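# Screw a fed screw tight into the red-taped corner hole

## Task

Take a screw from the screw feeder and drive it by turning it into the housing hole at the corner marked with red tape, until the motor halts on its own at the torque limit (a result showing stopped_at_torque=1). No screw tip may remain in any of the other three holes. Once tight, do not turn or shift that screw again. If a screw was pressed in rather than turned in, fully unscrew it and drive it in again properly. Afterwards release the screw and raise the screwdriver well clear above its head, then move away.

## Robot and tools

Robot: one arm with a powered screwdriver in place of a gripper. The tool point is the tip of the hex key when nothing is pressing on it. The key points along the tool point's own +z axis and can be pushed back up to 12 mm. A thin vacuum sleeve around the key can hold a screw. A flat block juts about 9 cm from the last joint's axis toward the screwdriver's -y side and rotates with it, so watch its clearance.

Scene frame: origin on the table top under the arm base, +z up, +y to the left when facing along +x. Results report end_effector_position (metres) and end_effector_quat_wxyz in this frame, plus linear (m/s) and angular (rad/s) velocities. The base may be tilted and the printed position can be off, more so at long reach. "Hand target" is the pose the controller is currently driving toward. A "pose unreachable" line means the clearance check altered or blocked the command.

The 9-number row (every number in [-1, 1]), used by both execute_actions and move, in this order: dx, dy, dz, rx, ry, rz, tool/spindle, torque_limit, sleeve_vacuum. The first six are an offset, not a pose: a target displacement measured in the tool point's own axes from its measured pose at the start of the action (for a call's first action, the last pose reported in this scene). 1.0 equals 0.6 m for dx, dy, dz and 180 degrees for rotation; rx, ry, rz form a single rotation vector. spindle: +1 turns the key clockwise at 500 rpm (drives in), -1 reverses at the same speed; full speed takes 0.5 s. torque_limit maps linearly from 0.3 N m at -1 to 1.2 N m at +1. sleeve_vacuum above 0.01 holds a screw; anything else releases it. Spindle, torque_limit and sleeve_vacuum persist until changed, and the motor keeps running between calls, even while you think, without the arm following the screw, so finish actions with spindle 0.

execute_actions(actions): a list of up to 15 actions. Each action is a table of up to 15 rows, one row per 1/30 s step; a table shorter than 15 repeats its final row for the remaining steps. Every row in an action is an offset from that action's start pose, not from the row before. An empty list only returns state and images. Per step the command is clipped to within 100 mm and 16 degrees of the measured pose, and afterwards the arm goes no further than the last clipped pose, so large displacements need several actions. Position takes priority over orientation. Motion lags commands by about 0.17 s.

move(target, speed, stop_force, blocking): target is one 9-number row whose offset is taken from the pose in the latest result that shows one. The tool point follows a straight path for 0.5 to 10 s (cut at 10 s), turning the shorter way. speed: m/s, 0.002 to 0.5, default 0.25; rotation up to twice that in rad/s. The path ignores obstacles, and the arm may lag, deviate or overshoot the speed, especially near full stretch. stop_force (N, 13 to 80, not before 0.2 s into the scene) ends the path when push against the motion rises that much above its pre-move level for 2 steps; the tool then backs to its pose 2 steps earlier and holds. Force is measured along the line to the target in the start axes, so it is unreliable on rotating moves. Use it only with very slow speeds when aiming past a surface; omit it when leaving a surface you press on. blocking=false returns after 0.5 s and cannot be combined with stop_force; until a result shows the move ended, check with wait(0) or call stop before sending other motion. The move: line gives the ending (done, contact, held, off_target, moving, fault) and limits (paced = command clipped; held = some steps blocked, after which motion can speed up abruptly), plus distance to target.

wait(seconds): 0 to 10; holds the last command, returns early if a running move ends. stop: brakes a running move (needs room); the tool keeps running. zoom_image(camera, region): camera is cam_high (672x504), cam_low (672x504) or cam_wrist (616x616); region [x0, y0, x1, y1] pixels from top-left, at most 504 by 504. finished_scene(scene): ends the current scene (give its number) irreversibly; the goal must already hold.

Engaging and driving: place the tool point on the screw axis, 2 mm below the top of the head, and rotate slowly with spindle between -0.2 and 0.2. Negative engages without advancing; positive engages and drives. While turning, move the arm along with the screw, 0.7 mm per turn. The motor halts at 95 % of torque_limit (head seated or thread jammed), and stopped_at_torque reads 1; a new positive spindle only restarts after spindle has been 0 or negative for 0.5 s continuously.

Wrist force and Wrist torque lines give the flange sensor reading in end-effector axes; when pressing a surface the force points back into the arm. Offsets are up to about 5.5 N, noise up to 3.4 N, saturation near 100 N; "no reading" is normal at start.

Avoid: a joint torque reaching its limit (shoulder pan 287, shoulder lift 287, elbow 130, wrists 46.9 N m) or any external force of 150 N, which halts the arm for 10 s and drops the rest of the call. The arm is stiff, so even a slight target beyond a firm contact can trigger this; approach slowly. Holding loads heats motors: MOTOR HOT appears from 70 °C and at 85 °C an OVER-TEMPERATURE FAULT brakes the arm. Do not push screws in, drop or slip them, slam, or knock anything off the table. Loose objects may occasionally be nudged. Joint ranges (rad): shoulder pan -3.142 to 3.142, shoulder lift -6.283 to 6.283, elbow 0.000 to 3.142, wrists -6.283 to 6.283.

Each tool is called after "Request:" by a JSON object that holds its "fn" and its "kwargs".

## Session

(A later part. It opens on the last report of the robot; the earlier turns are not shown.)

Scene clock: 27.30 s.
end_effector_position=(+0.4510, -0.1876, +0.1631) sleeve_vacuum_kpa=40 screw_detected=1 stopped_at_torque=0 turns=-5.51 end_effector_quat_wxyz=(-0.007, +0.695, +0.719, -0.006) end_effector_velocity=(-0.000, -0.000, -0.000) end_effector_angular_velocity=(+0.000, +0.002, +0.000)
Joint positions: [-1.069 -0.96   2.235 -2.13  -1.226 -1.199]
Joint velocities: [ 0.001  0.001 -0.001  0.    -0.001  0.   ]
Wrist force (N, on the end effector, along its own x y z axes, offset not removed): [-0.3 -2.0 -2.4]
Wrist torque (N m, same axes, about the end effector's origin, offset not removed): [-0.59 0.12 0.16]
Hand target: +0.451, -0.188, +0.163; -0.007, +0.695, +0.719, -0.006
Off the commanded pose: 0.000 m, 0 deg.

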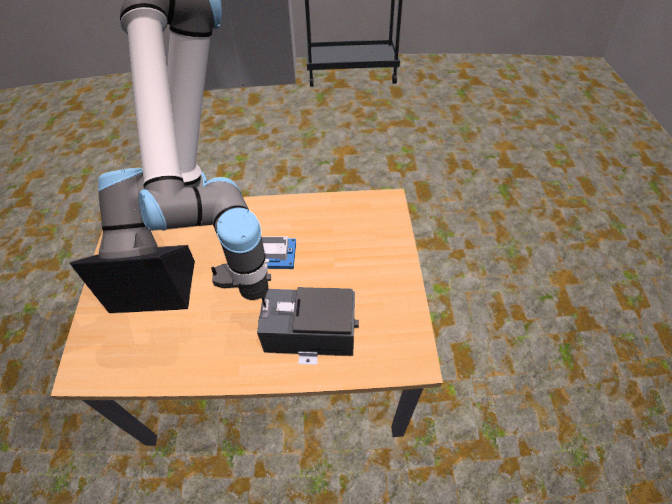

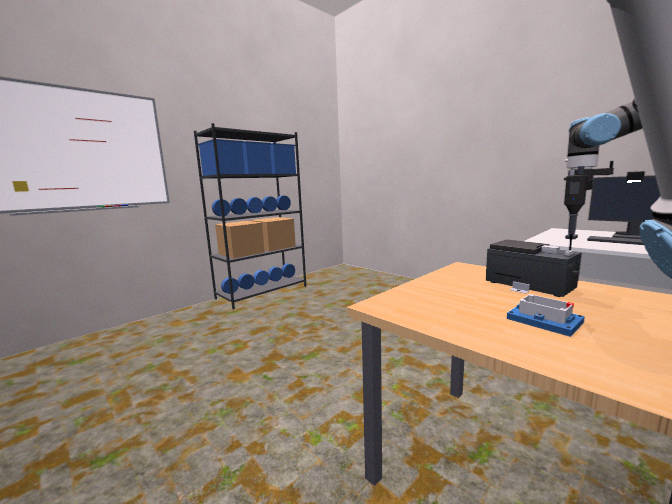

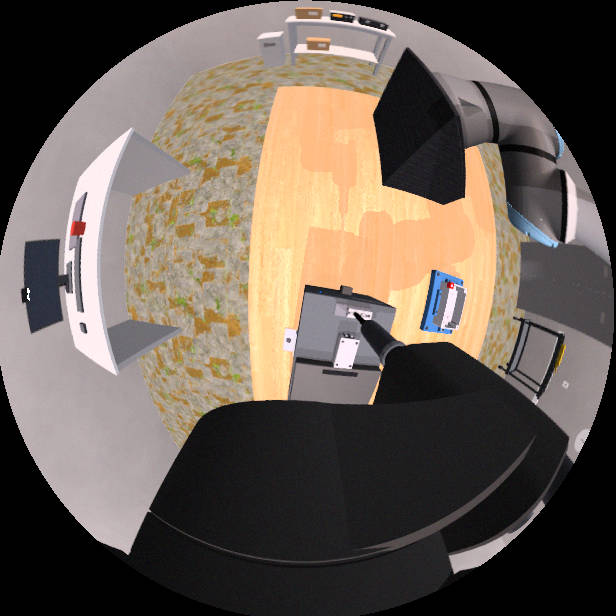

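Request:
{"fn": "move", "kwargs": {"target": [0,0,-0.07,0,0,0,0,0,1], "speed": 0.15}}

Request:
{"fn": "move", "kwargs": {"target": [0.537,-0.11,0,0,0,0,0,0,1], "speed": 0.3}}

Request:
{"fn": "move", "kwargs": {"target": [0,0,0.19,0,0,0,0,0,1], "speed": 0.2}}

Request:
{"fn": "zoom_image", "kwargs": {"camera": "cam_wrist", "region": [320, 280, 400, 345]}}

Request:
{"fn": "zoom_image", "kwargs": {"camera": "cam_high", "region": [235, 220, 285, 265]}}

Request:
{"fn": "zoom_image", "kwargs": {"camera": "cam_low", "region": [535, 270, 595, 325]}}

Scene clock: 29.63 s.
end_effector_position=(+0.4516, -0.1876, +0.2050) sleeve_vacuum_kpa=40 screw_detected=1 stopped_at_torque=0 turns=-5.51 end_effector_quat_wxyz=(-0.007, +0.695, +0.719, -0.006) end_effector_velocity=(+0.000, +0.000, +0.002) end_effector_angular_velocity=(+0.000, +0.000, -0.000)
Joint positions: [-1.092 -1.003  2.195 -2.042 -1.241 -1.217]
Joint velocities: [-0.    -0.002 -0.003  0.005 -0.001 -0.   ]
Wrist force (N, on the end effector, along its own x y z axes, offset not removed): [3.6 -1.9 1.3]
Wrist torque (N m, same axes, about the end effector's origin, offset not removed): [-0.53 -0.83 0.03]
Hand target: +0.452, -0.188, +0.205; -0.007, +0.695, +0.719, -0.006
Off the commanded pose: 0.000 m, 0 deg.
move: done

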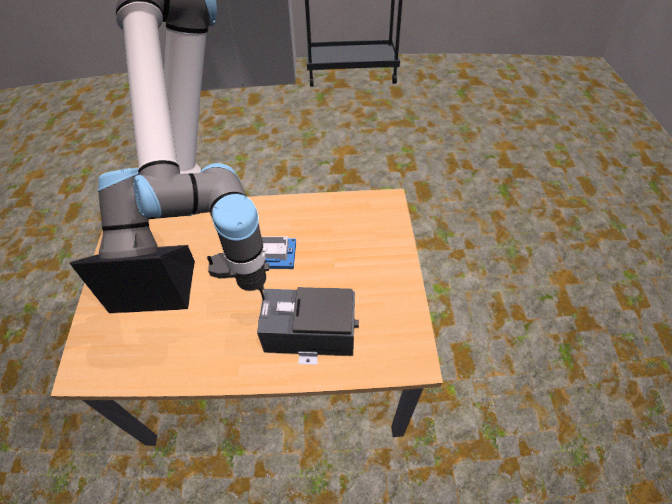

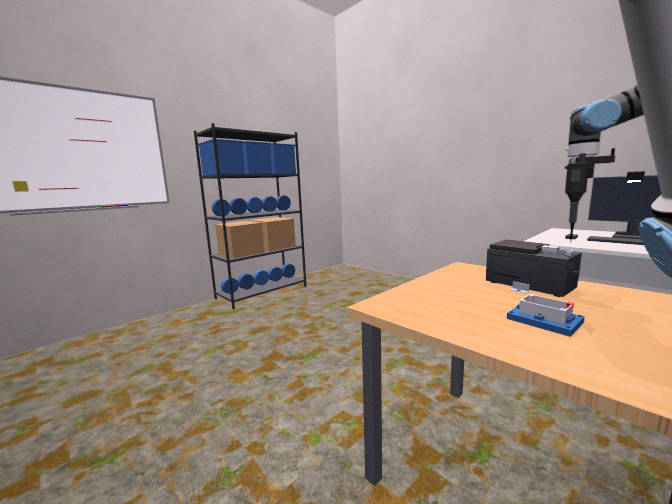

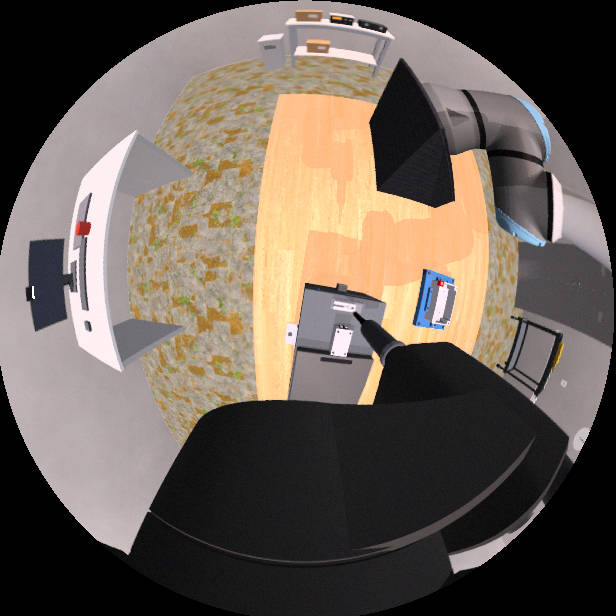

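Scene clock: 31.33 s.
end_effector_position=(+0.3750, +0.1319, +0.2064) sleeve_vacuum_kpa=40 screw_detected=1 stopped_at_torque=0 turns=-5.51 end_effector_quat_wxyz=(-0.007, +0.695, +0.719, -0.006) end_effector_velocity=(-0.001, +0.001, -0.000) end_effector_angular_velocity=(+0.001, +0.000, -0.000)
Joint positions: [-0.976 -1.706  2.476 -1.654 -1.166 -1.122]
Joint velocities: [ 0.    -0.003  0.001  0.003  0.     0.   ]
Wrist force (N, on the end effector, along its own x y z axes, offset not removed): [1.8 -2.4 2.8]
Wrist torque (N m, same axes, about the end effector's origin, offset not removed): [-0.70 -0.26 0.18]
Hand target: +0.375, +0.132, +0.207; -0.006, +0.695, +0.719, -0.006
Off the commanded pose: 0.001 m, 0 deg.
move: done

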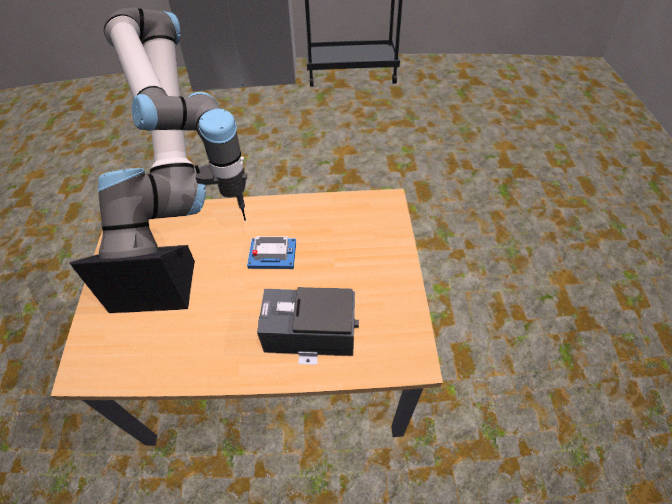

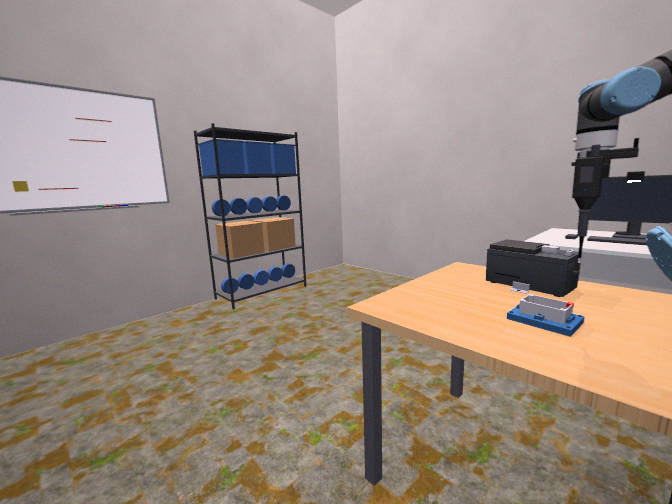

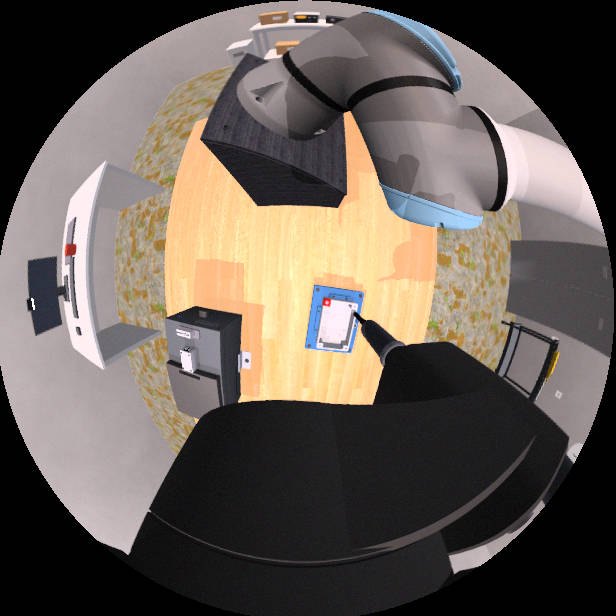

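Scene clock: 32.47 s.
end_effector_position=(+0.3730, +0.1320, +0.0925) sleeve_vacuum_kpa=40 screw_detected=1 stopped_at_torque=0 turns=-5.51 end_effector_quat_wxyz=(-0.006, +0.695, +0.719, -0.006) end_effector_velocity=(-0.000, -0.000, -0.001) end_effector_angular_velocity=(+0.000, +0.001, -0.001)
Joint positions: [-0.853 -1.594  2.62  -1.956 -1.091 -1.015]
Joint velocities: [ 0.001  0.003  0.001 -0.003  0.     0.001]
Wrist force (N, on the end effector, along its own x y z axes, offset not removed): [3.2 -2.8 1.3]
Wrist torque (N m, same axes, about the end effector's origin, offset not removed): [-0.83 -0.70 0.14]
Hand target: +0.373, +0.132, +0.092; -0.006, +0.695, +0.719, -0.006
Off the commanded pose: 0.000 m, 0 deg.
move: done

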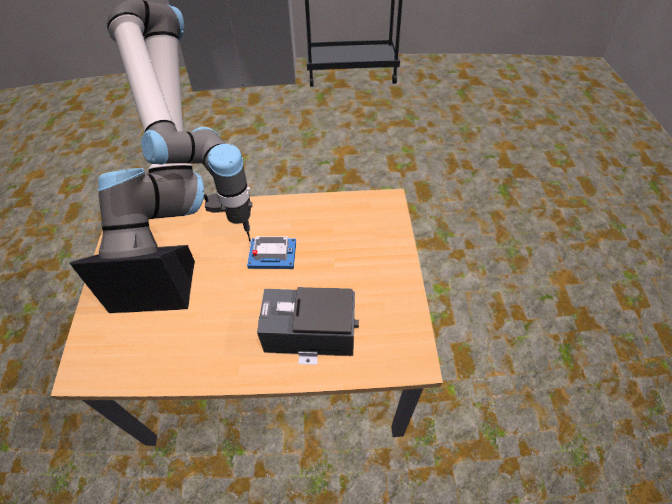

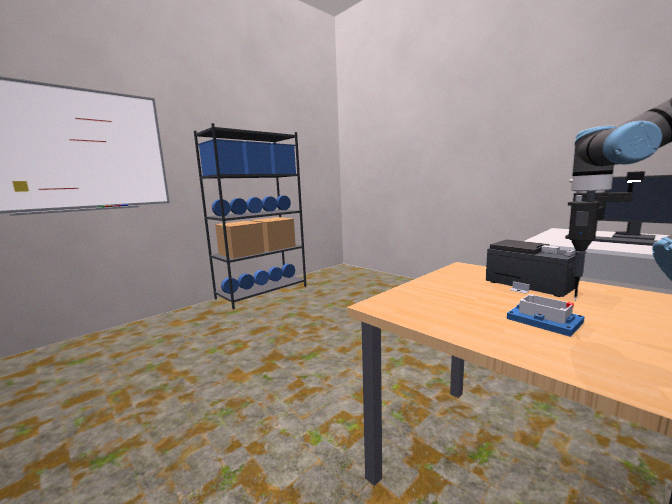

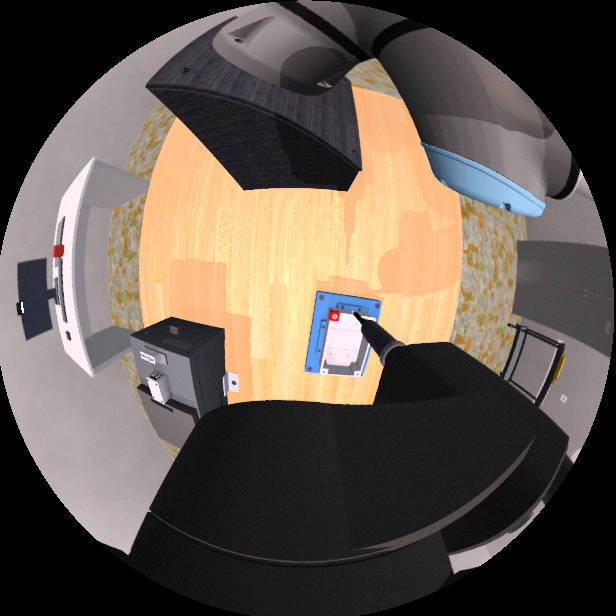

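Region (320, 280, 400, 345) of cam_wrist's 616x616 image, scaled by 6.300, with more detail than that image has; it fills the top 410 rows of this view, and the rest is white.

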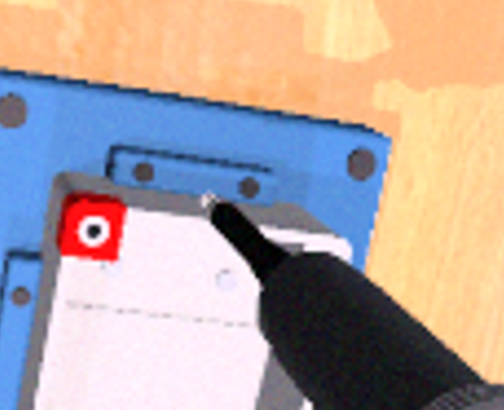

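Region (235, 220, 285, 265) of cam_high's 672x504 image, scaled by 10.080, with more detail than that image has; it fills the top 454 rows of this view, and the rest is white.

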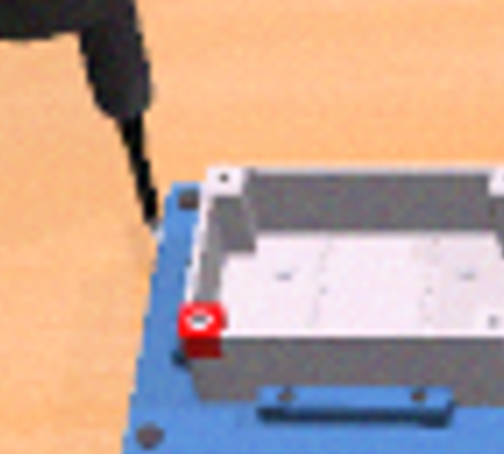

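Region (535, 270, 595, 325) of cam_low's 672x504 image, scaled by 8.400, with more detail than that image has; it fills the top 462 rows of this view, and the rest is white.

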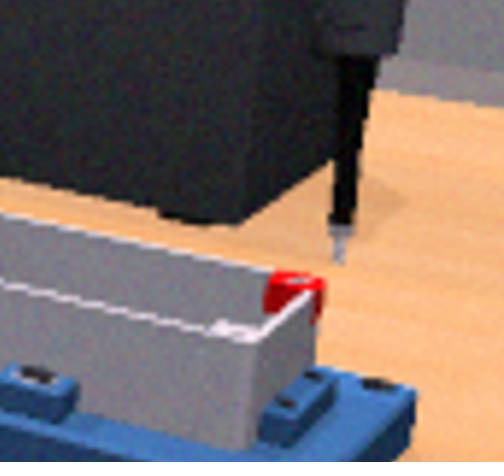

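Request:
{"fn": "move", "kwargs": {"target": [-0.038,0.0275,0.025,0,0,0,0,0,1], "speed": 0.1}}

Request:
{"fn": "zoom_image", "kwargs": {"camera": "cam_wrist", "region": [330, 290, 380, 330]}}

Request:
{"fn": "zoom_image", "kwargs": {"camera": "cam_high", "region": [240, 230, 275, 260]}}

Request:
{"fn": "zoom_image", "kwargs": {"camera": "cam_low", "region": [550, 280, 590, 320]}}

Scene clock: 34.80 s.
end_effector_position=(+0.3900, +0.1099, +0.0773) sleeve_vacuum_kpa=40 screw_detected=1 stopped_at_torque=0 turns=-5.51 end_effector_quat_wxyz=(-0.006, +0.695, +0.719, -0.006) end_effector_velocity=(+0.002, -0.002, -0.000) end_effector_angular_velocity=(-0.002, -0.001, +0.001)
Joint positions: [-0.831 -1.488  2.607 -2.059 -1.078 -0.995]
Joint velocities: [ 0.001  0.005 -0.002 -0.007  0.     0.001]
Wrist force (N, on the end effector, along its own x y z axes, offset not removed): [-0.4 -2.5 1.5]
Wrist torque (N m, same axes, about the end effector's origin, offset not removed): [-0.71 0.37 0.08]
Hand target: +0.390, +0.110, +0.077; -0.006, +0.695, +0.719, -0.006
Off the commanded pose: 0.000 m, 0 deg.
move: done

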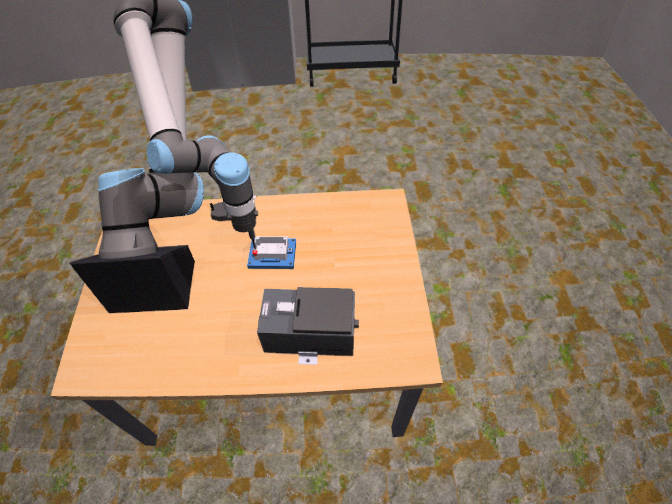

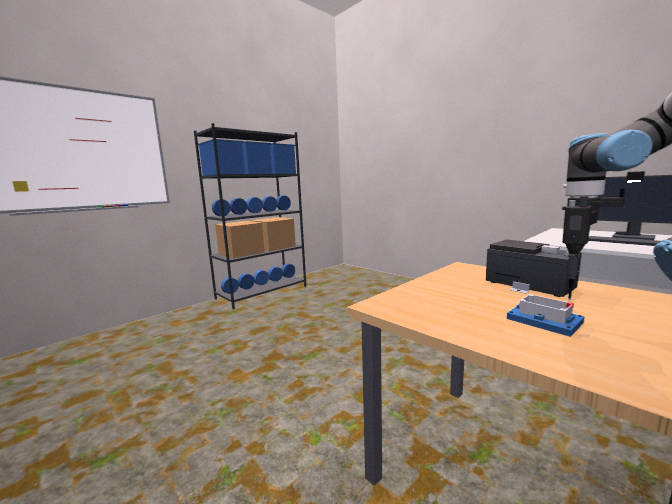

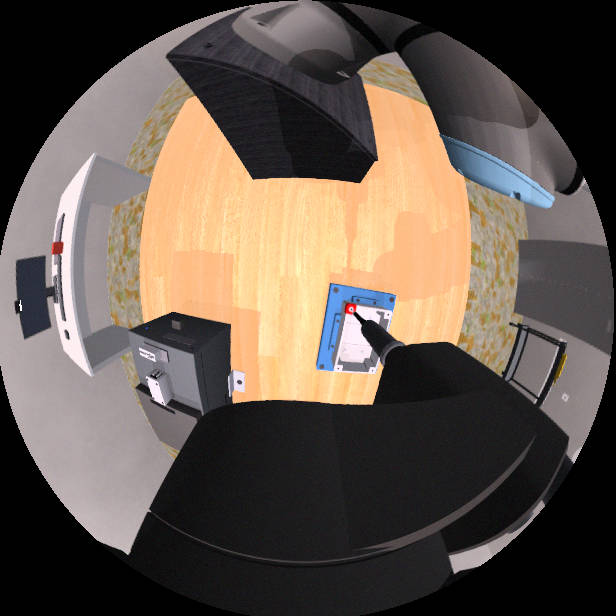

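Region (330, 290, 380, 330) of cam_wrist's 616x616 image, scaled by 10.080, with more detail than that image has; it fills the top 403 rows of this view, and the rest is white.

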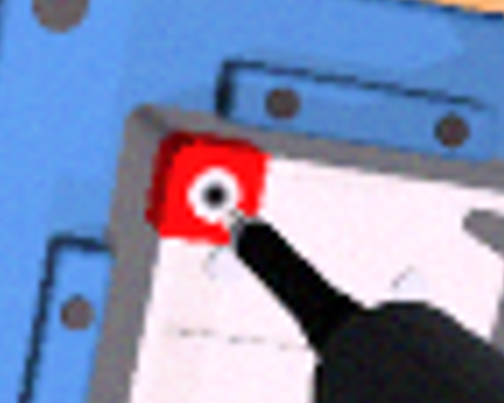

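Region (240, 230, 275, 260) of cam_high's 672x504 image, scaled by 14.400, with more detail than that image has; it fills the top 432 rows of this view, and the rest is white.

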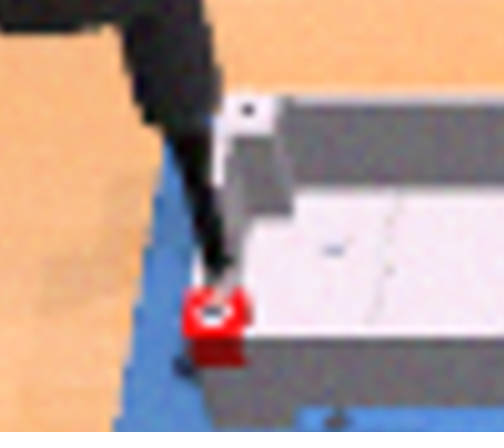

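Region (550, 280, 590, 320) of cam_low's 672x504 image, scaled by 12.600, with more detail than that image has.

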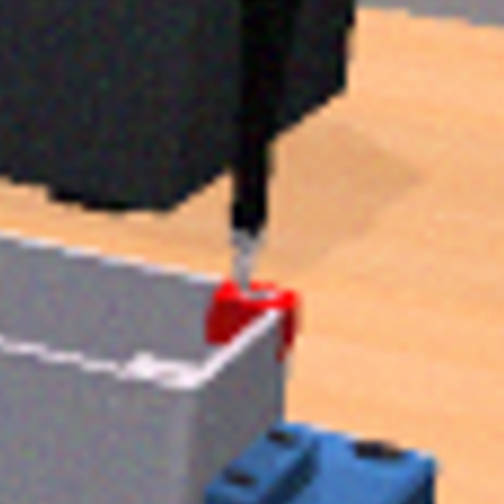

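Request:
{"fn": "move", "kwargs": {"target": [0.0015,-0.004,0.015,0,0,0,0,0,1], "speed": 0.04}}

Request:
{"fn": "zoom_image", "kwargs": {"camera": "cam_wrist", "region": [335, 295, 375, 327]}}

Request:
{"fn": "zoom_image", "kwargs": {"camera": "cam_high", "region": [240, 230, 275, 260]}}

Request:
{"fn": "zoom_image", "kwargs": {"camera": "cam_low", "region": [550, 280, 590, 320]}}

Scene clock: 37.03 s.
end_effector_position=(+0.3874, +0.1107, +0.0684) sleeve_vacuum_kpa=40 screw_detected=1 stopped_at_torque=0 turns=-5.51 end_effector_quat_wxyz=(-0.006, +0.695, +0.719, -0.006) end_effector_velocity=(-0.001, +0.000, -0.001) end_effector_angular_velocity=(+0.000, -0.001, -0.001)
Joint positions: [-0.824 -1.478  2.62  -2.084 -1.073 -0.988]
Joint velocities: [ 0.     0.     0.003 -0.003  0.001  0.001]
Wrist force (N, on the end effector, along its own x y z axes, offset not removed): [0.7 -1.2 -3.0]
Wrist torque (N m, same axes, about the end effector's origin, offset not removed): [-0.59 0.15 0.13]
Hand target: +0.387, +0.111, +0.068; -0.006, +0.695, +0.719, -0.006
Off the commanded pose: 0.000 m, 0 deg.
move: done

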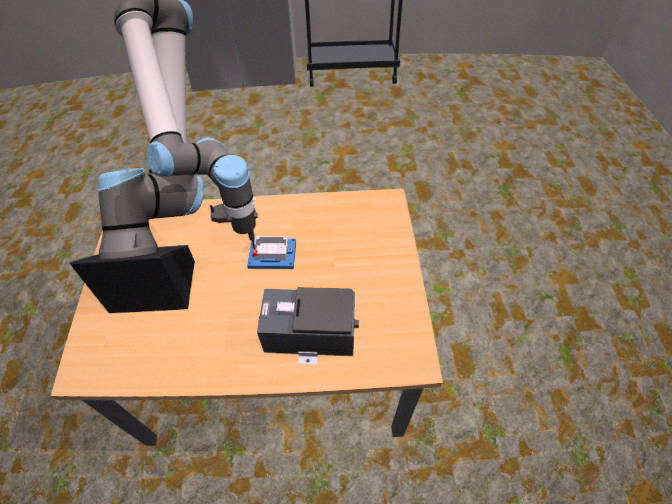

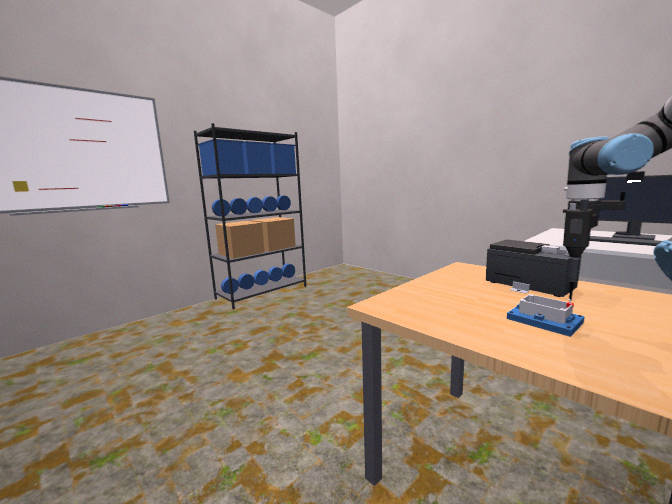

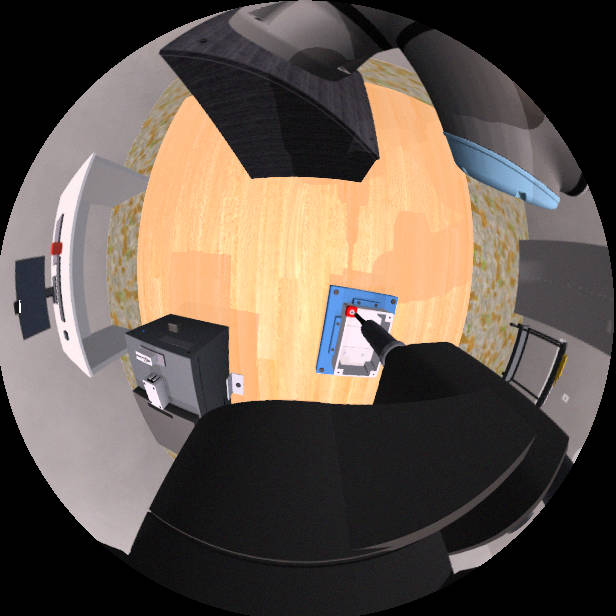

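Region (335, 295, 375, 327) of cam_wrist's 616x616 image, scaled by 12.600, with more detail than that image has; it fills the top 403 rows of this view, and the rest is white.

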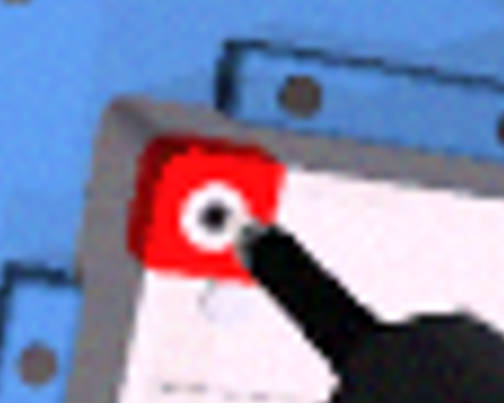

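Region (240, 230, 275, 260) of cam_high's 672x504 image, scaled by 14.400, with more detail than that image has; it fills the top 432 rows of this view, and the rest is white.

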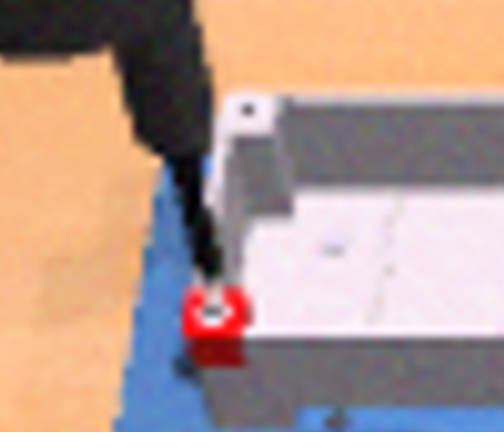

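Region (550, 280, 590, 320) of cam_low's 672x504 image, scaled by 12.600, with more detail than that image has.

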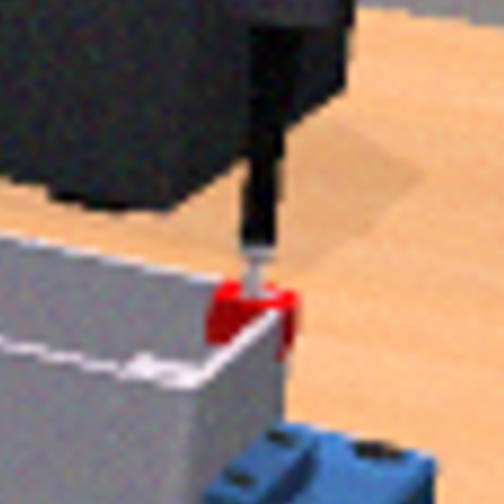

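Request:
{"fn": "execute_actions", "kwargs": {"actions": [[[0,0,-0.008,0,0,0,0,0,1]],[[-0.0058,-0.003,0,0,0,0,0,0,1]],[[0,0,0.004,0,0,0,0,0,1]]]}}

Request:
{"fn": "zoom_image", "kwargs": {"camera": "cam_wrist", "region": [335, 295, 375, 327]}}

Request:
{"fn": "zoom_image", "kwargs": {"camera": "cam_high", "region": [240, 230, 275, 260]}}

Request:
{"fn": "zoom_image", "kwargs": {"camera": "cam_low", "region": [550, 280, 590, 320]}}

Scene clock: 40.30 s.
end_effector_position=(+0.3858, +0.1072, +0.0708) sleeve_vacuum_kpa=40 screw_detected=1 stopped_at_torque=0 turns=-5.51 end_effector_quat_wxyz=(-0.006, +0.695, +0.719, -0.006) end_effector_velocity=(+0.000, +0.000, +0.000) end_effector_angular_velocity=(+0.000, +0.001, +0.000)
Joint positions: [-0.834 -1.476  2.619 -2.081 -1.08  -0.998]
Joint velocities: [ 0.001  0.    -0.001  0.001  0.     0.   ]
Wrist force (N, on the end effector, along its own x y z axes, offset not removed): [2.8 -1.8 -4.2]
Wrist torque (N m, same axes, about the end effector's origin, offset not removed): [-0.47 -0.60 0.12]
Hand target: +0.386, +0.107, +0.071; -0.006, +0.695, +0.719, -0.006
Off the commanded pose: 0.000 m, 0 deg.

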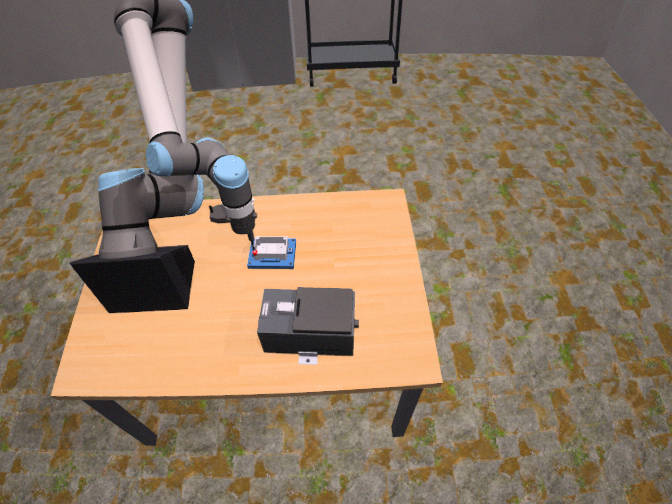

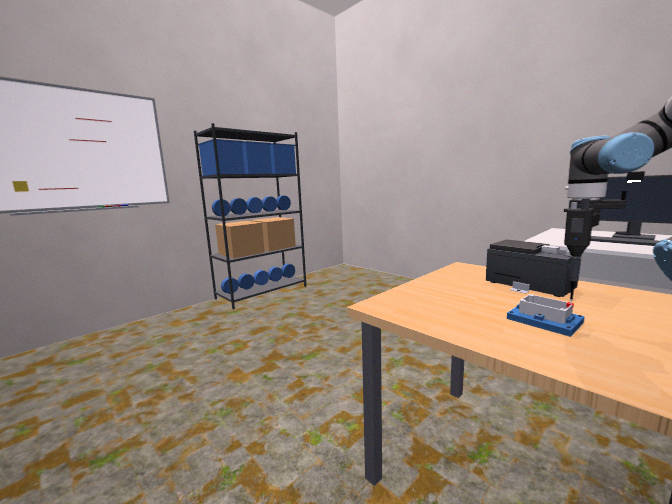

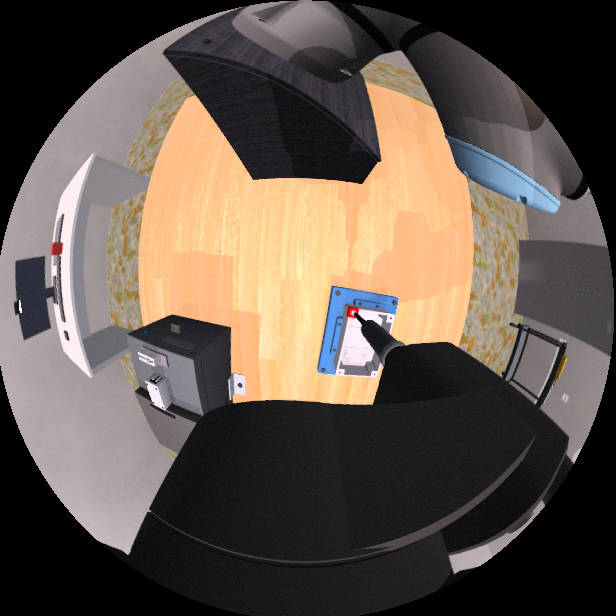

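Region (335, 295, 375, 327) of cam_wrist's 616x616 image, scaled by 12.600, with more detail than that image has; it fills the top 403 rows of this view, and the rest is white.

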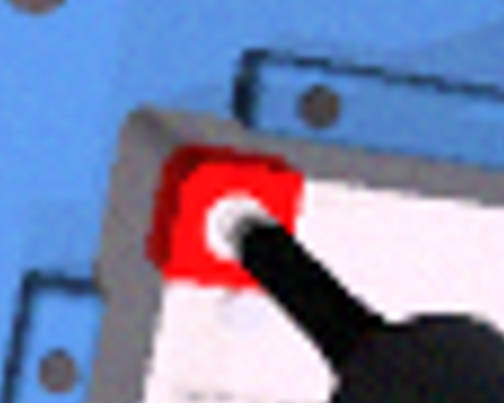

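Region (240, 230, 275, 260) of cam_high's 672x504 image, scaled by 14.400, with more detail than that image has; it fills the top 432 rows of this view, and the rest is white.

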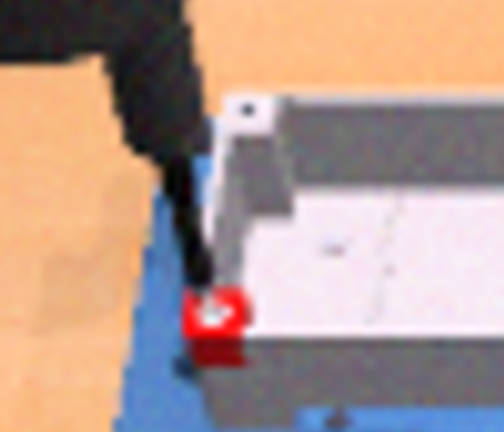

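Region (550, 280, 590, 320) of cam_low's 672x504 image, scaled by 12.600, with more detail than that image has.

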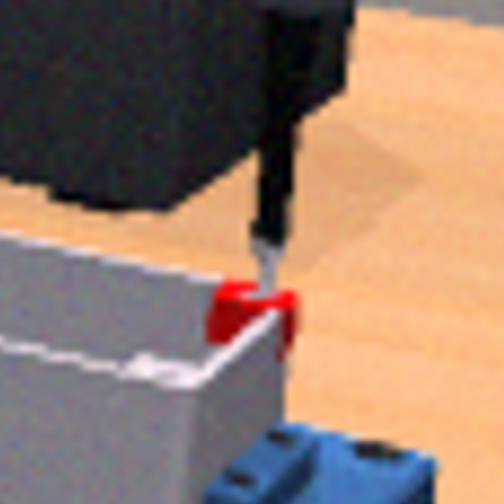

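Request:
{"fn": "execute_actions", "kwargs": {"actions": [[[0.0005,0.0015,0,0,0,0,-0.05,0,1]],[[0,0,0,0,0,0,0,0,1]]]}}

Request:
{"fn": "zoom_image", "kwargs": {"camera": "cam_wrist", "region": [335, 295, 375, 327]}}

Request:
{"fn": "zoom_image", "kwargs": {"camera": "cam_low", "region": [550, 280, 590, 320]}}

Scene clock: 42.63 s.
end_effector_position=(+0.3867, +0.1075, +0.0708) sleeve_vacuum_kpa=39 screw_detected=1 stopped_at_torque=0 turns=-5.71 end_effector_quat_wxyz=(-0.006, +0.695, +0.719, -0.006) end_effector_velocity=(+0.001, -0.001, +0.001) end_effector_angular_velocity=(-0.000, +0.000, +0.000)
Joint positions: [-0.832 -1.476  2.618 -2.081 -1.078 -0.996]
Joint velocities: [ 0.     0.001 -0.002  0.     0.    -0.   ]
Wrist force (N, on the end effector, along its own x y z axes, offset not removed): [2.2 -3.9 -2.1]
Wrist torque (N m, same axes, about the end effector's origin, offset not removed): [-1.23 -0.52 0.38]
Hand target: +0.387, +0.107, +0.071; -0.006, +0.695, +0.719, -0.006
Off the commanded pose: 0.000 m, 0 deg.

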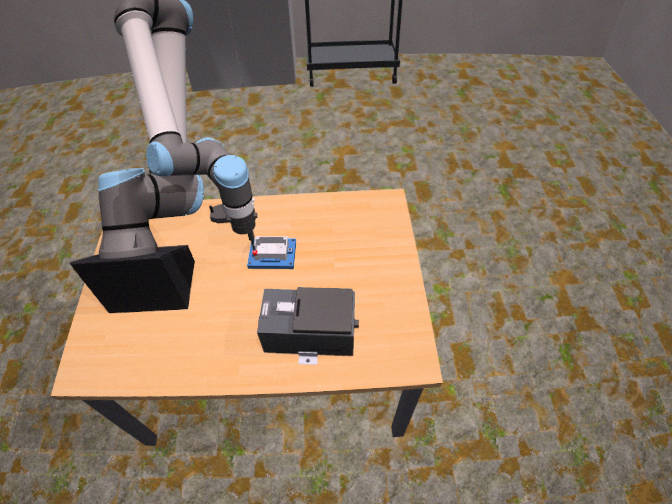

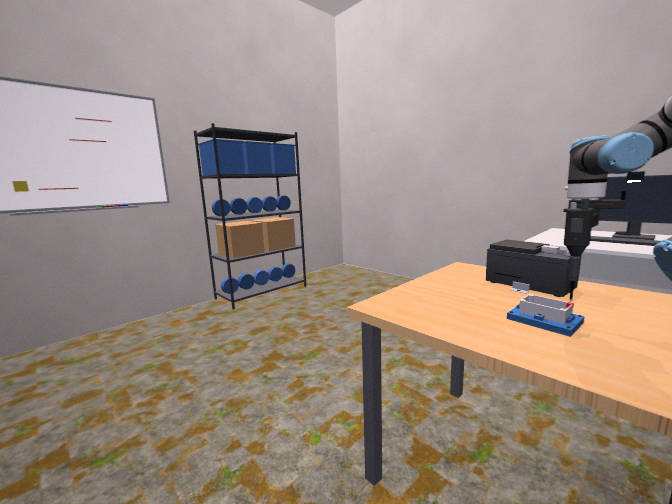

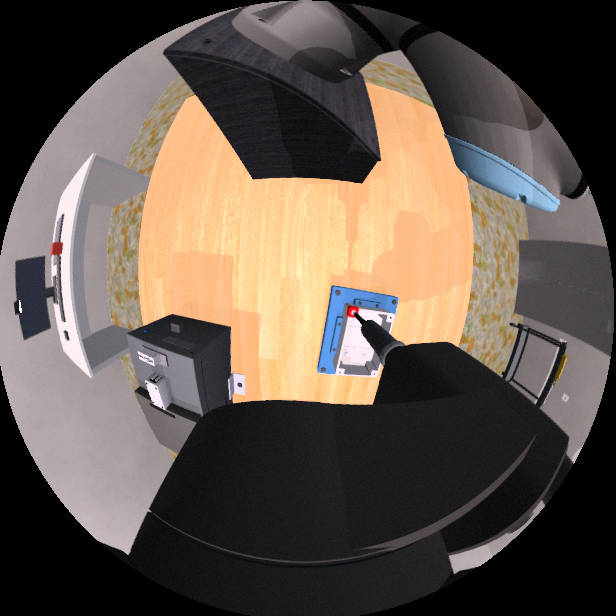

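Region (335, 295, 375, 327) of cam_wrist's 616x616 image, scaled by 12.600, with more detail than that image has; it fills the top 403 rows of this view, and the rest is white.

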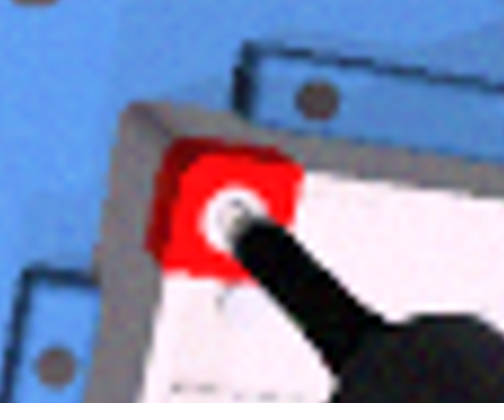

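Region (550, 280, 590, 320) of cam_low's 672x504 image, scaled by 12.600, with more detail than that image has.

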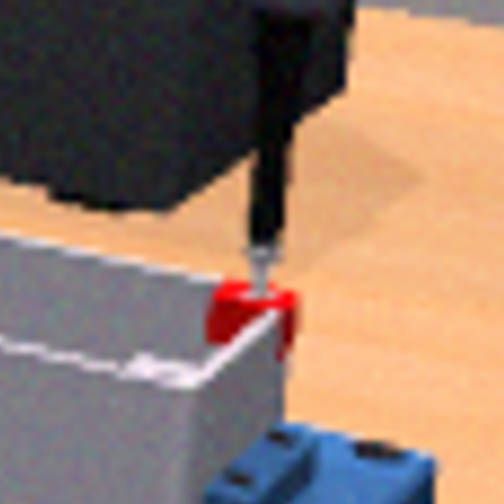

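Request:
{"fn": "execute_actions", "kwargs": {"actions": [[[0,-0.0006,0.0015,0,0,0,-0.05,0,1]],[[0,0,0,0,0,0,0,0,1]]]}}

Scene clock: 44.43 s.
end_effector_position=(+0.3863, +0.1075, +0.0699) sleeve_vacuum_kpa=37 screw_detected=1 stopped_at_torque=0 turns=-5.92 end_effector_quat_wxyz=(-0.006, +0.695, +0.719, -0.006) end_effector_velocity=(-0.000, +0.000, +0.000) end_effector_angular_velocity=(-0.000, -0.001, -0.001)
Joint positions: [-0.832 -1.475  2.619 -2.084 -1.078 -0.996]
Joint velocities: [-0.001 -0.002  0.001  0.     0.    -0.   ]
Wrist force (N, on the end effector, along its own x y z axes, offset not removed): [1.1 -1.0 -2.7]
Wrist torque (N m, same axes, about the end effector's origin, offset not removed): [-0.67 -0.38 0.18]
Hand target: +0.386, +0.107, +0.070; -0.006, +0.695, +0.719, -0.006
Off the commanded pose: 0.000 m, 0 deg.

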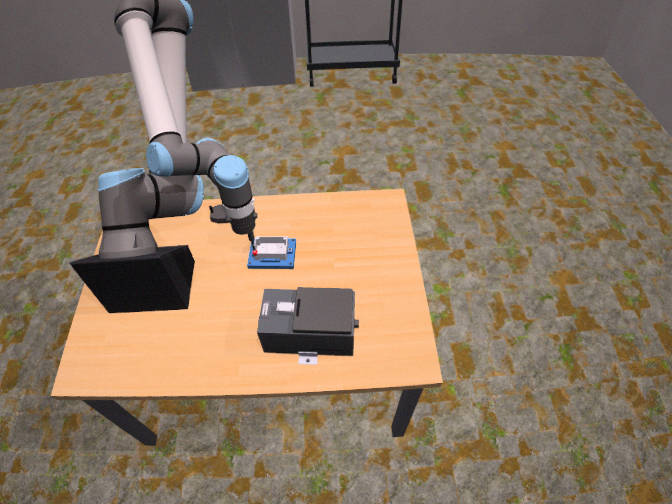

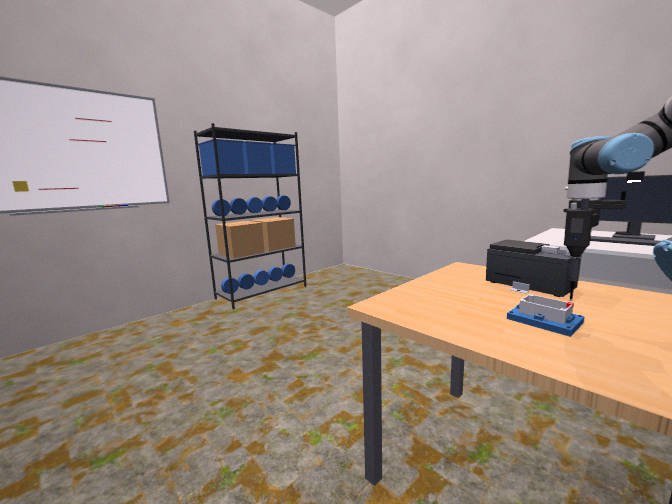

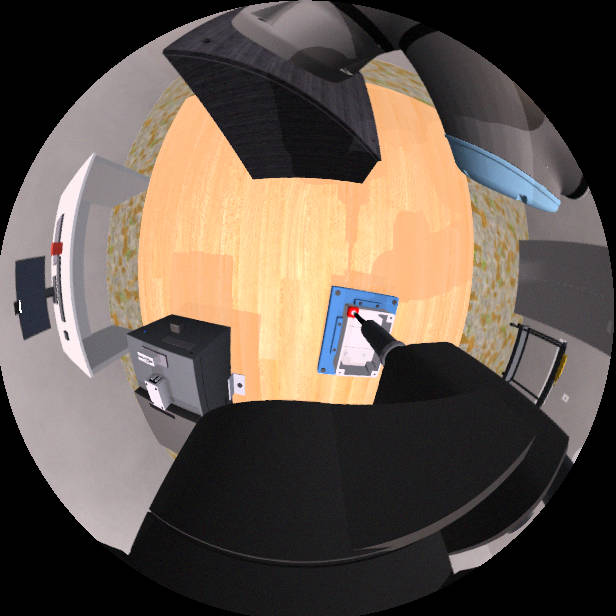

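Lateral forces balanced. Drive slowly.

Request:
{"fn": "execute_actions", "kwargs": {"actions": [[[0,0,0.0008,0,0,0,0.2,0,1]],[[0,0,0.001,0,0,0,0.2,0,1]],[[0,0,0.001,0,0,0,0.2,0,1]],[[0,0,0.001,0,0,0,0.2,0,1]],[[0,0,0.001,0,0,0,0.2,0,1]],[[0,0,0,0,0,0,0,0,1]]]}}

Request:
{"fn": "zoom_image", "kwargs": {"camera": "cam_low", "region": [550, 280, 590, 320]}}

Scene clock: 48.33 s.
end_effector_position=(+0.3862, +0.1075, +0.0671) sleeve_vacuum_kpa=39 screw_detected=1 stopped_at_torque=0 turns=-1.81 end_effector_quat_wxyz=(-0.006, +0.695, +0.719, -0.006) end_effector_velocity=(-0.000, +0.000, +0.000) end_effector_angular_velocity=(+0.000, +0.001, +0.000)
Joint positions: [-0.828 -1.47   2.622 -2.093 -1.076 -0.992]
Joint velocities: [ 0.    -0.001 -0.     0.002 -0.    -0.   ]
Wrist force (N, on the end effector, along its own x y z axes, offset not removed): [-0.6 0.4 -4.1]
Wrist torque (N m, same axes, about the end effector's origin, offset not removed): [-0.58 -0.05 0.10]
Hand target: +0.386, +0.107, +0.067; -0.006, +0.695, +0.719, -0.006
Off the commanded pose: 0.000 m, 0 deg.

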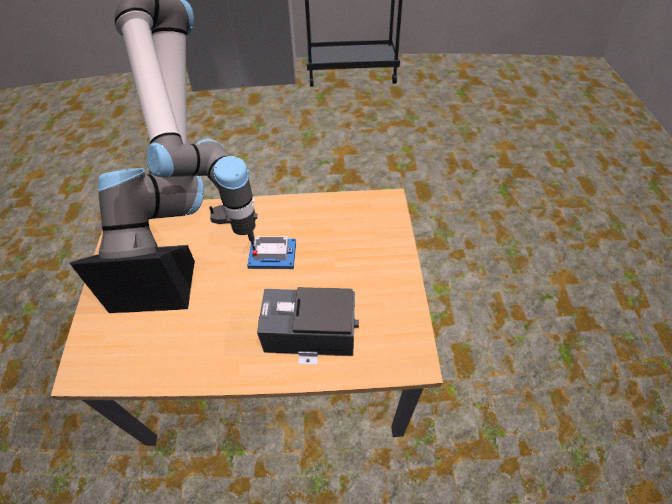

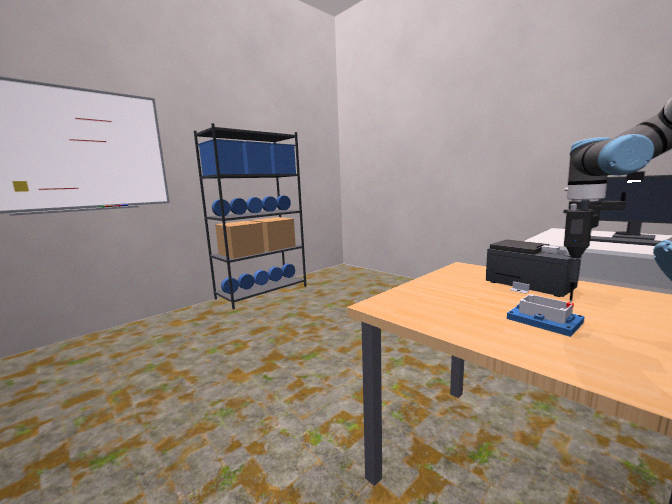

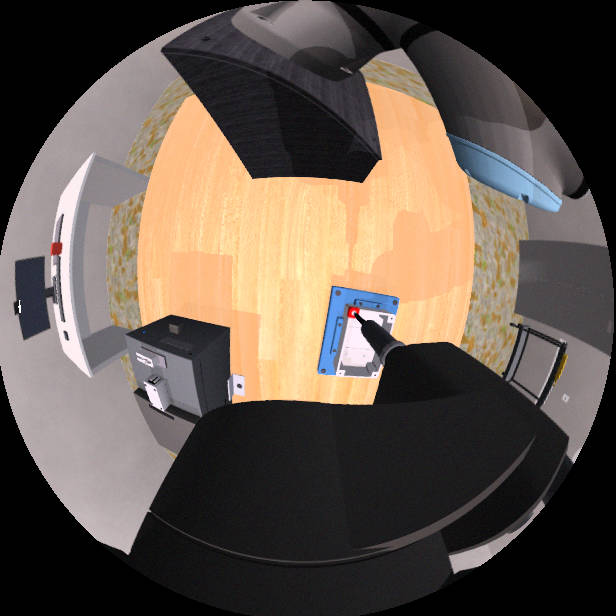

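Region (550, 280, 590, 320) of cam_low's 672x504 image, scaled by 12.600, with more detail than that image has.

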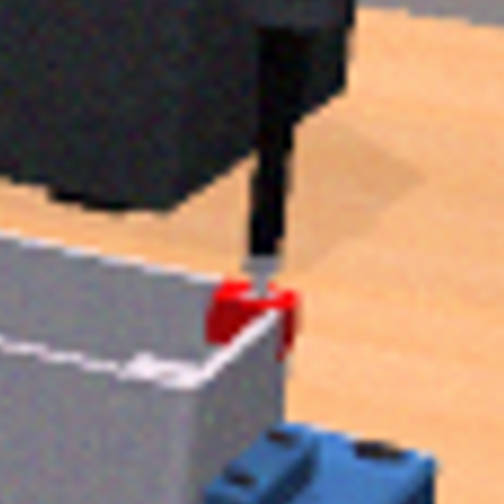

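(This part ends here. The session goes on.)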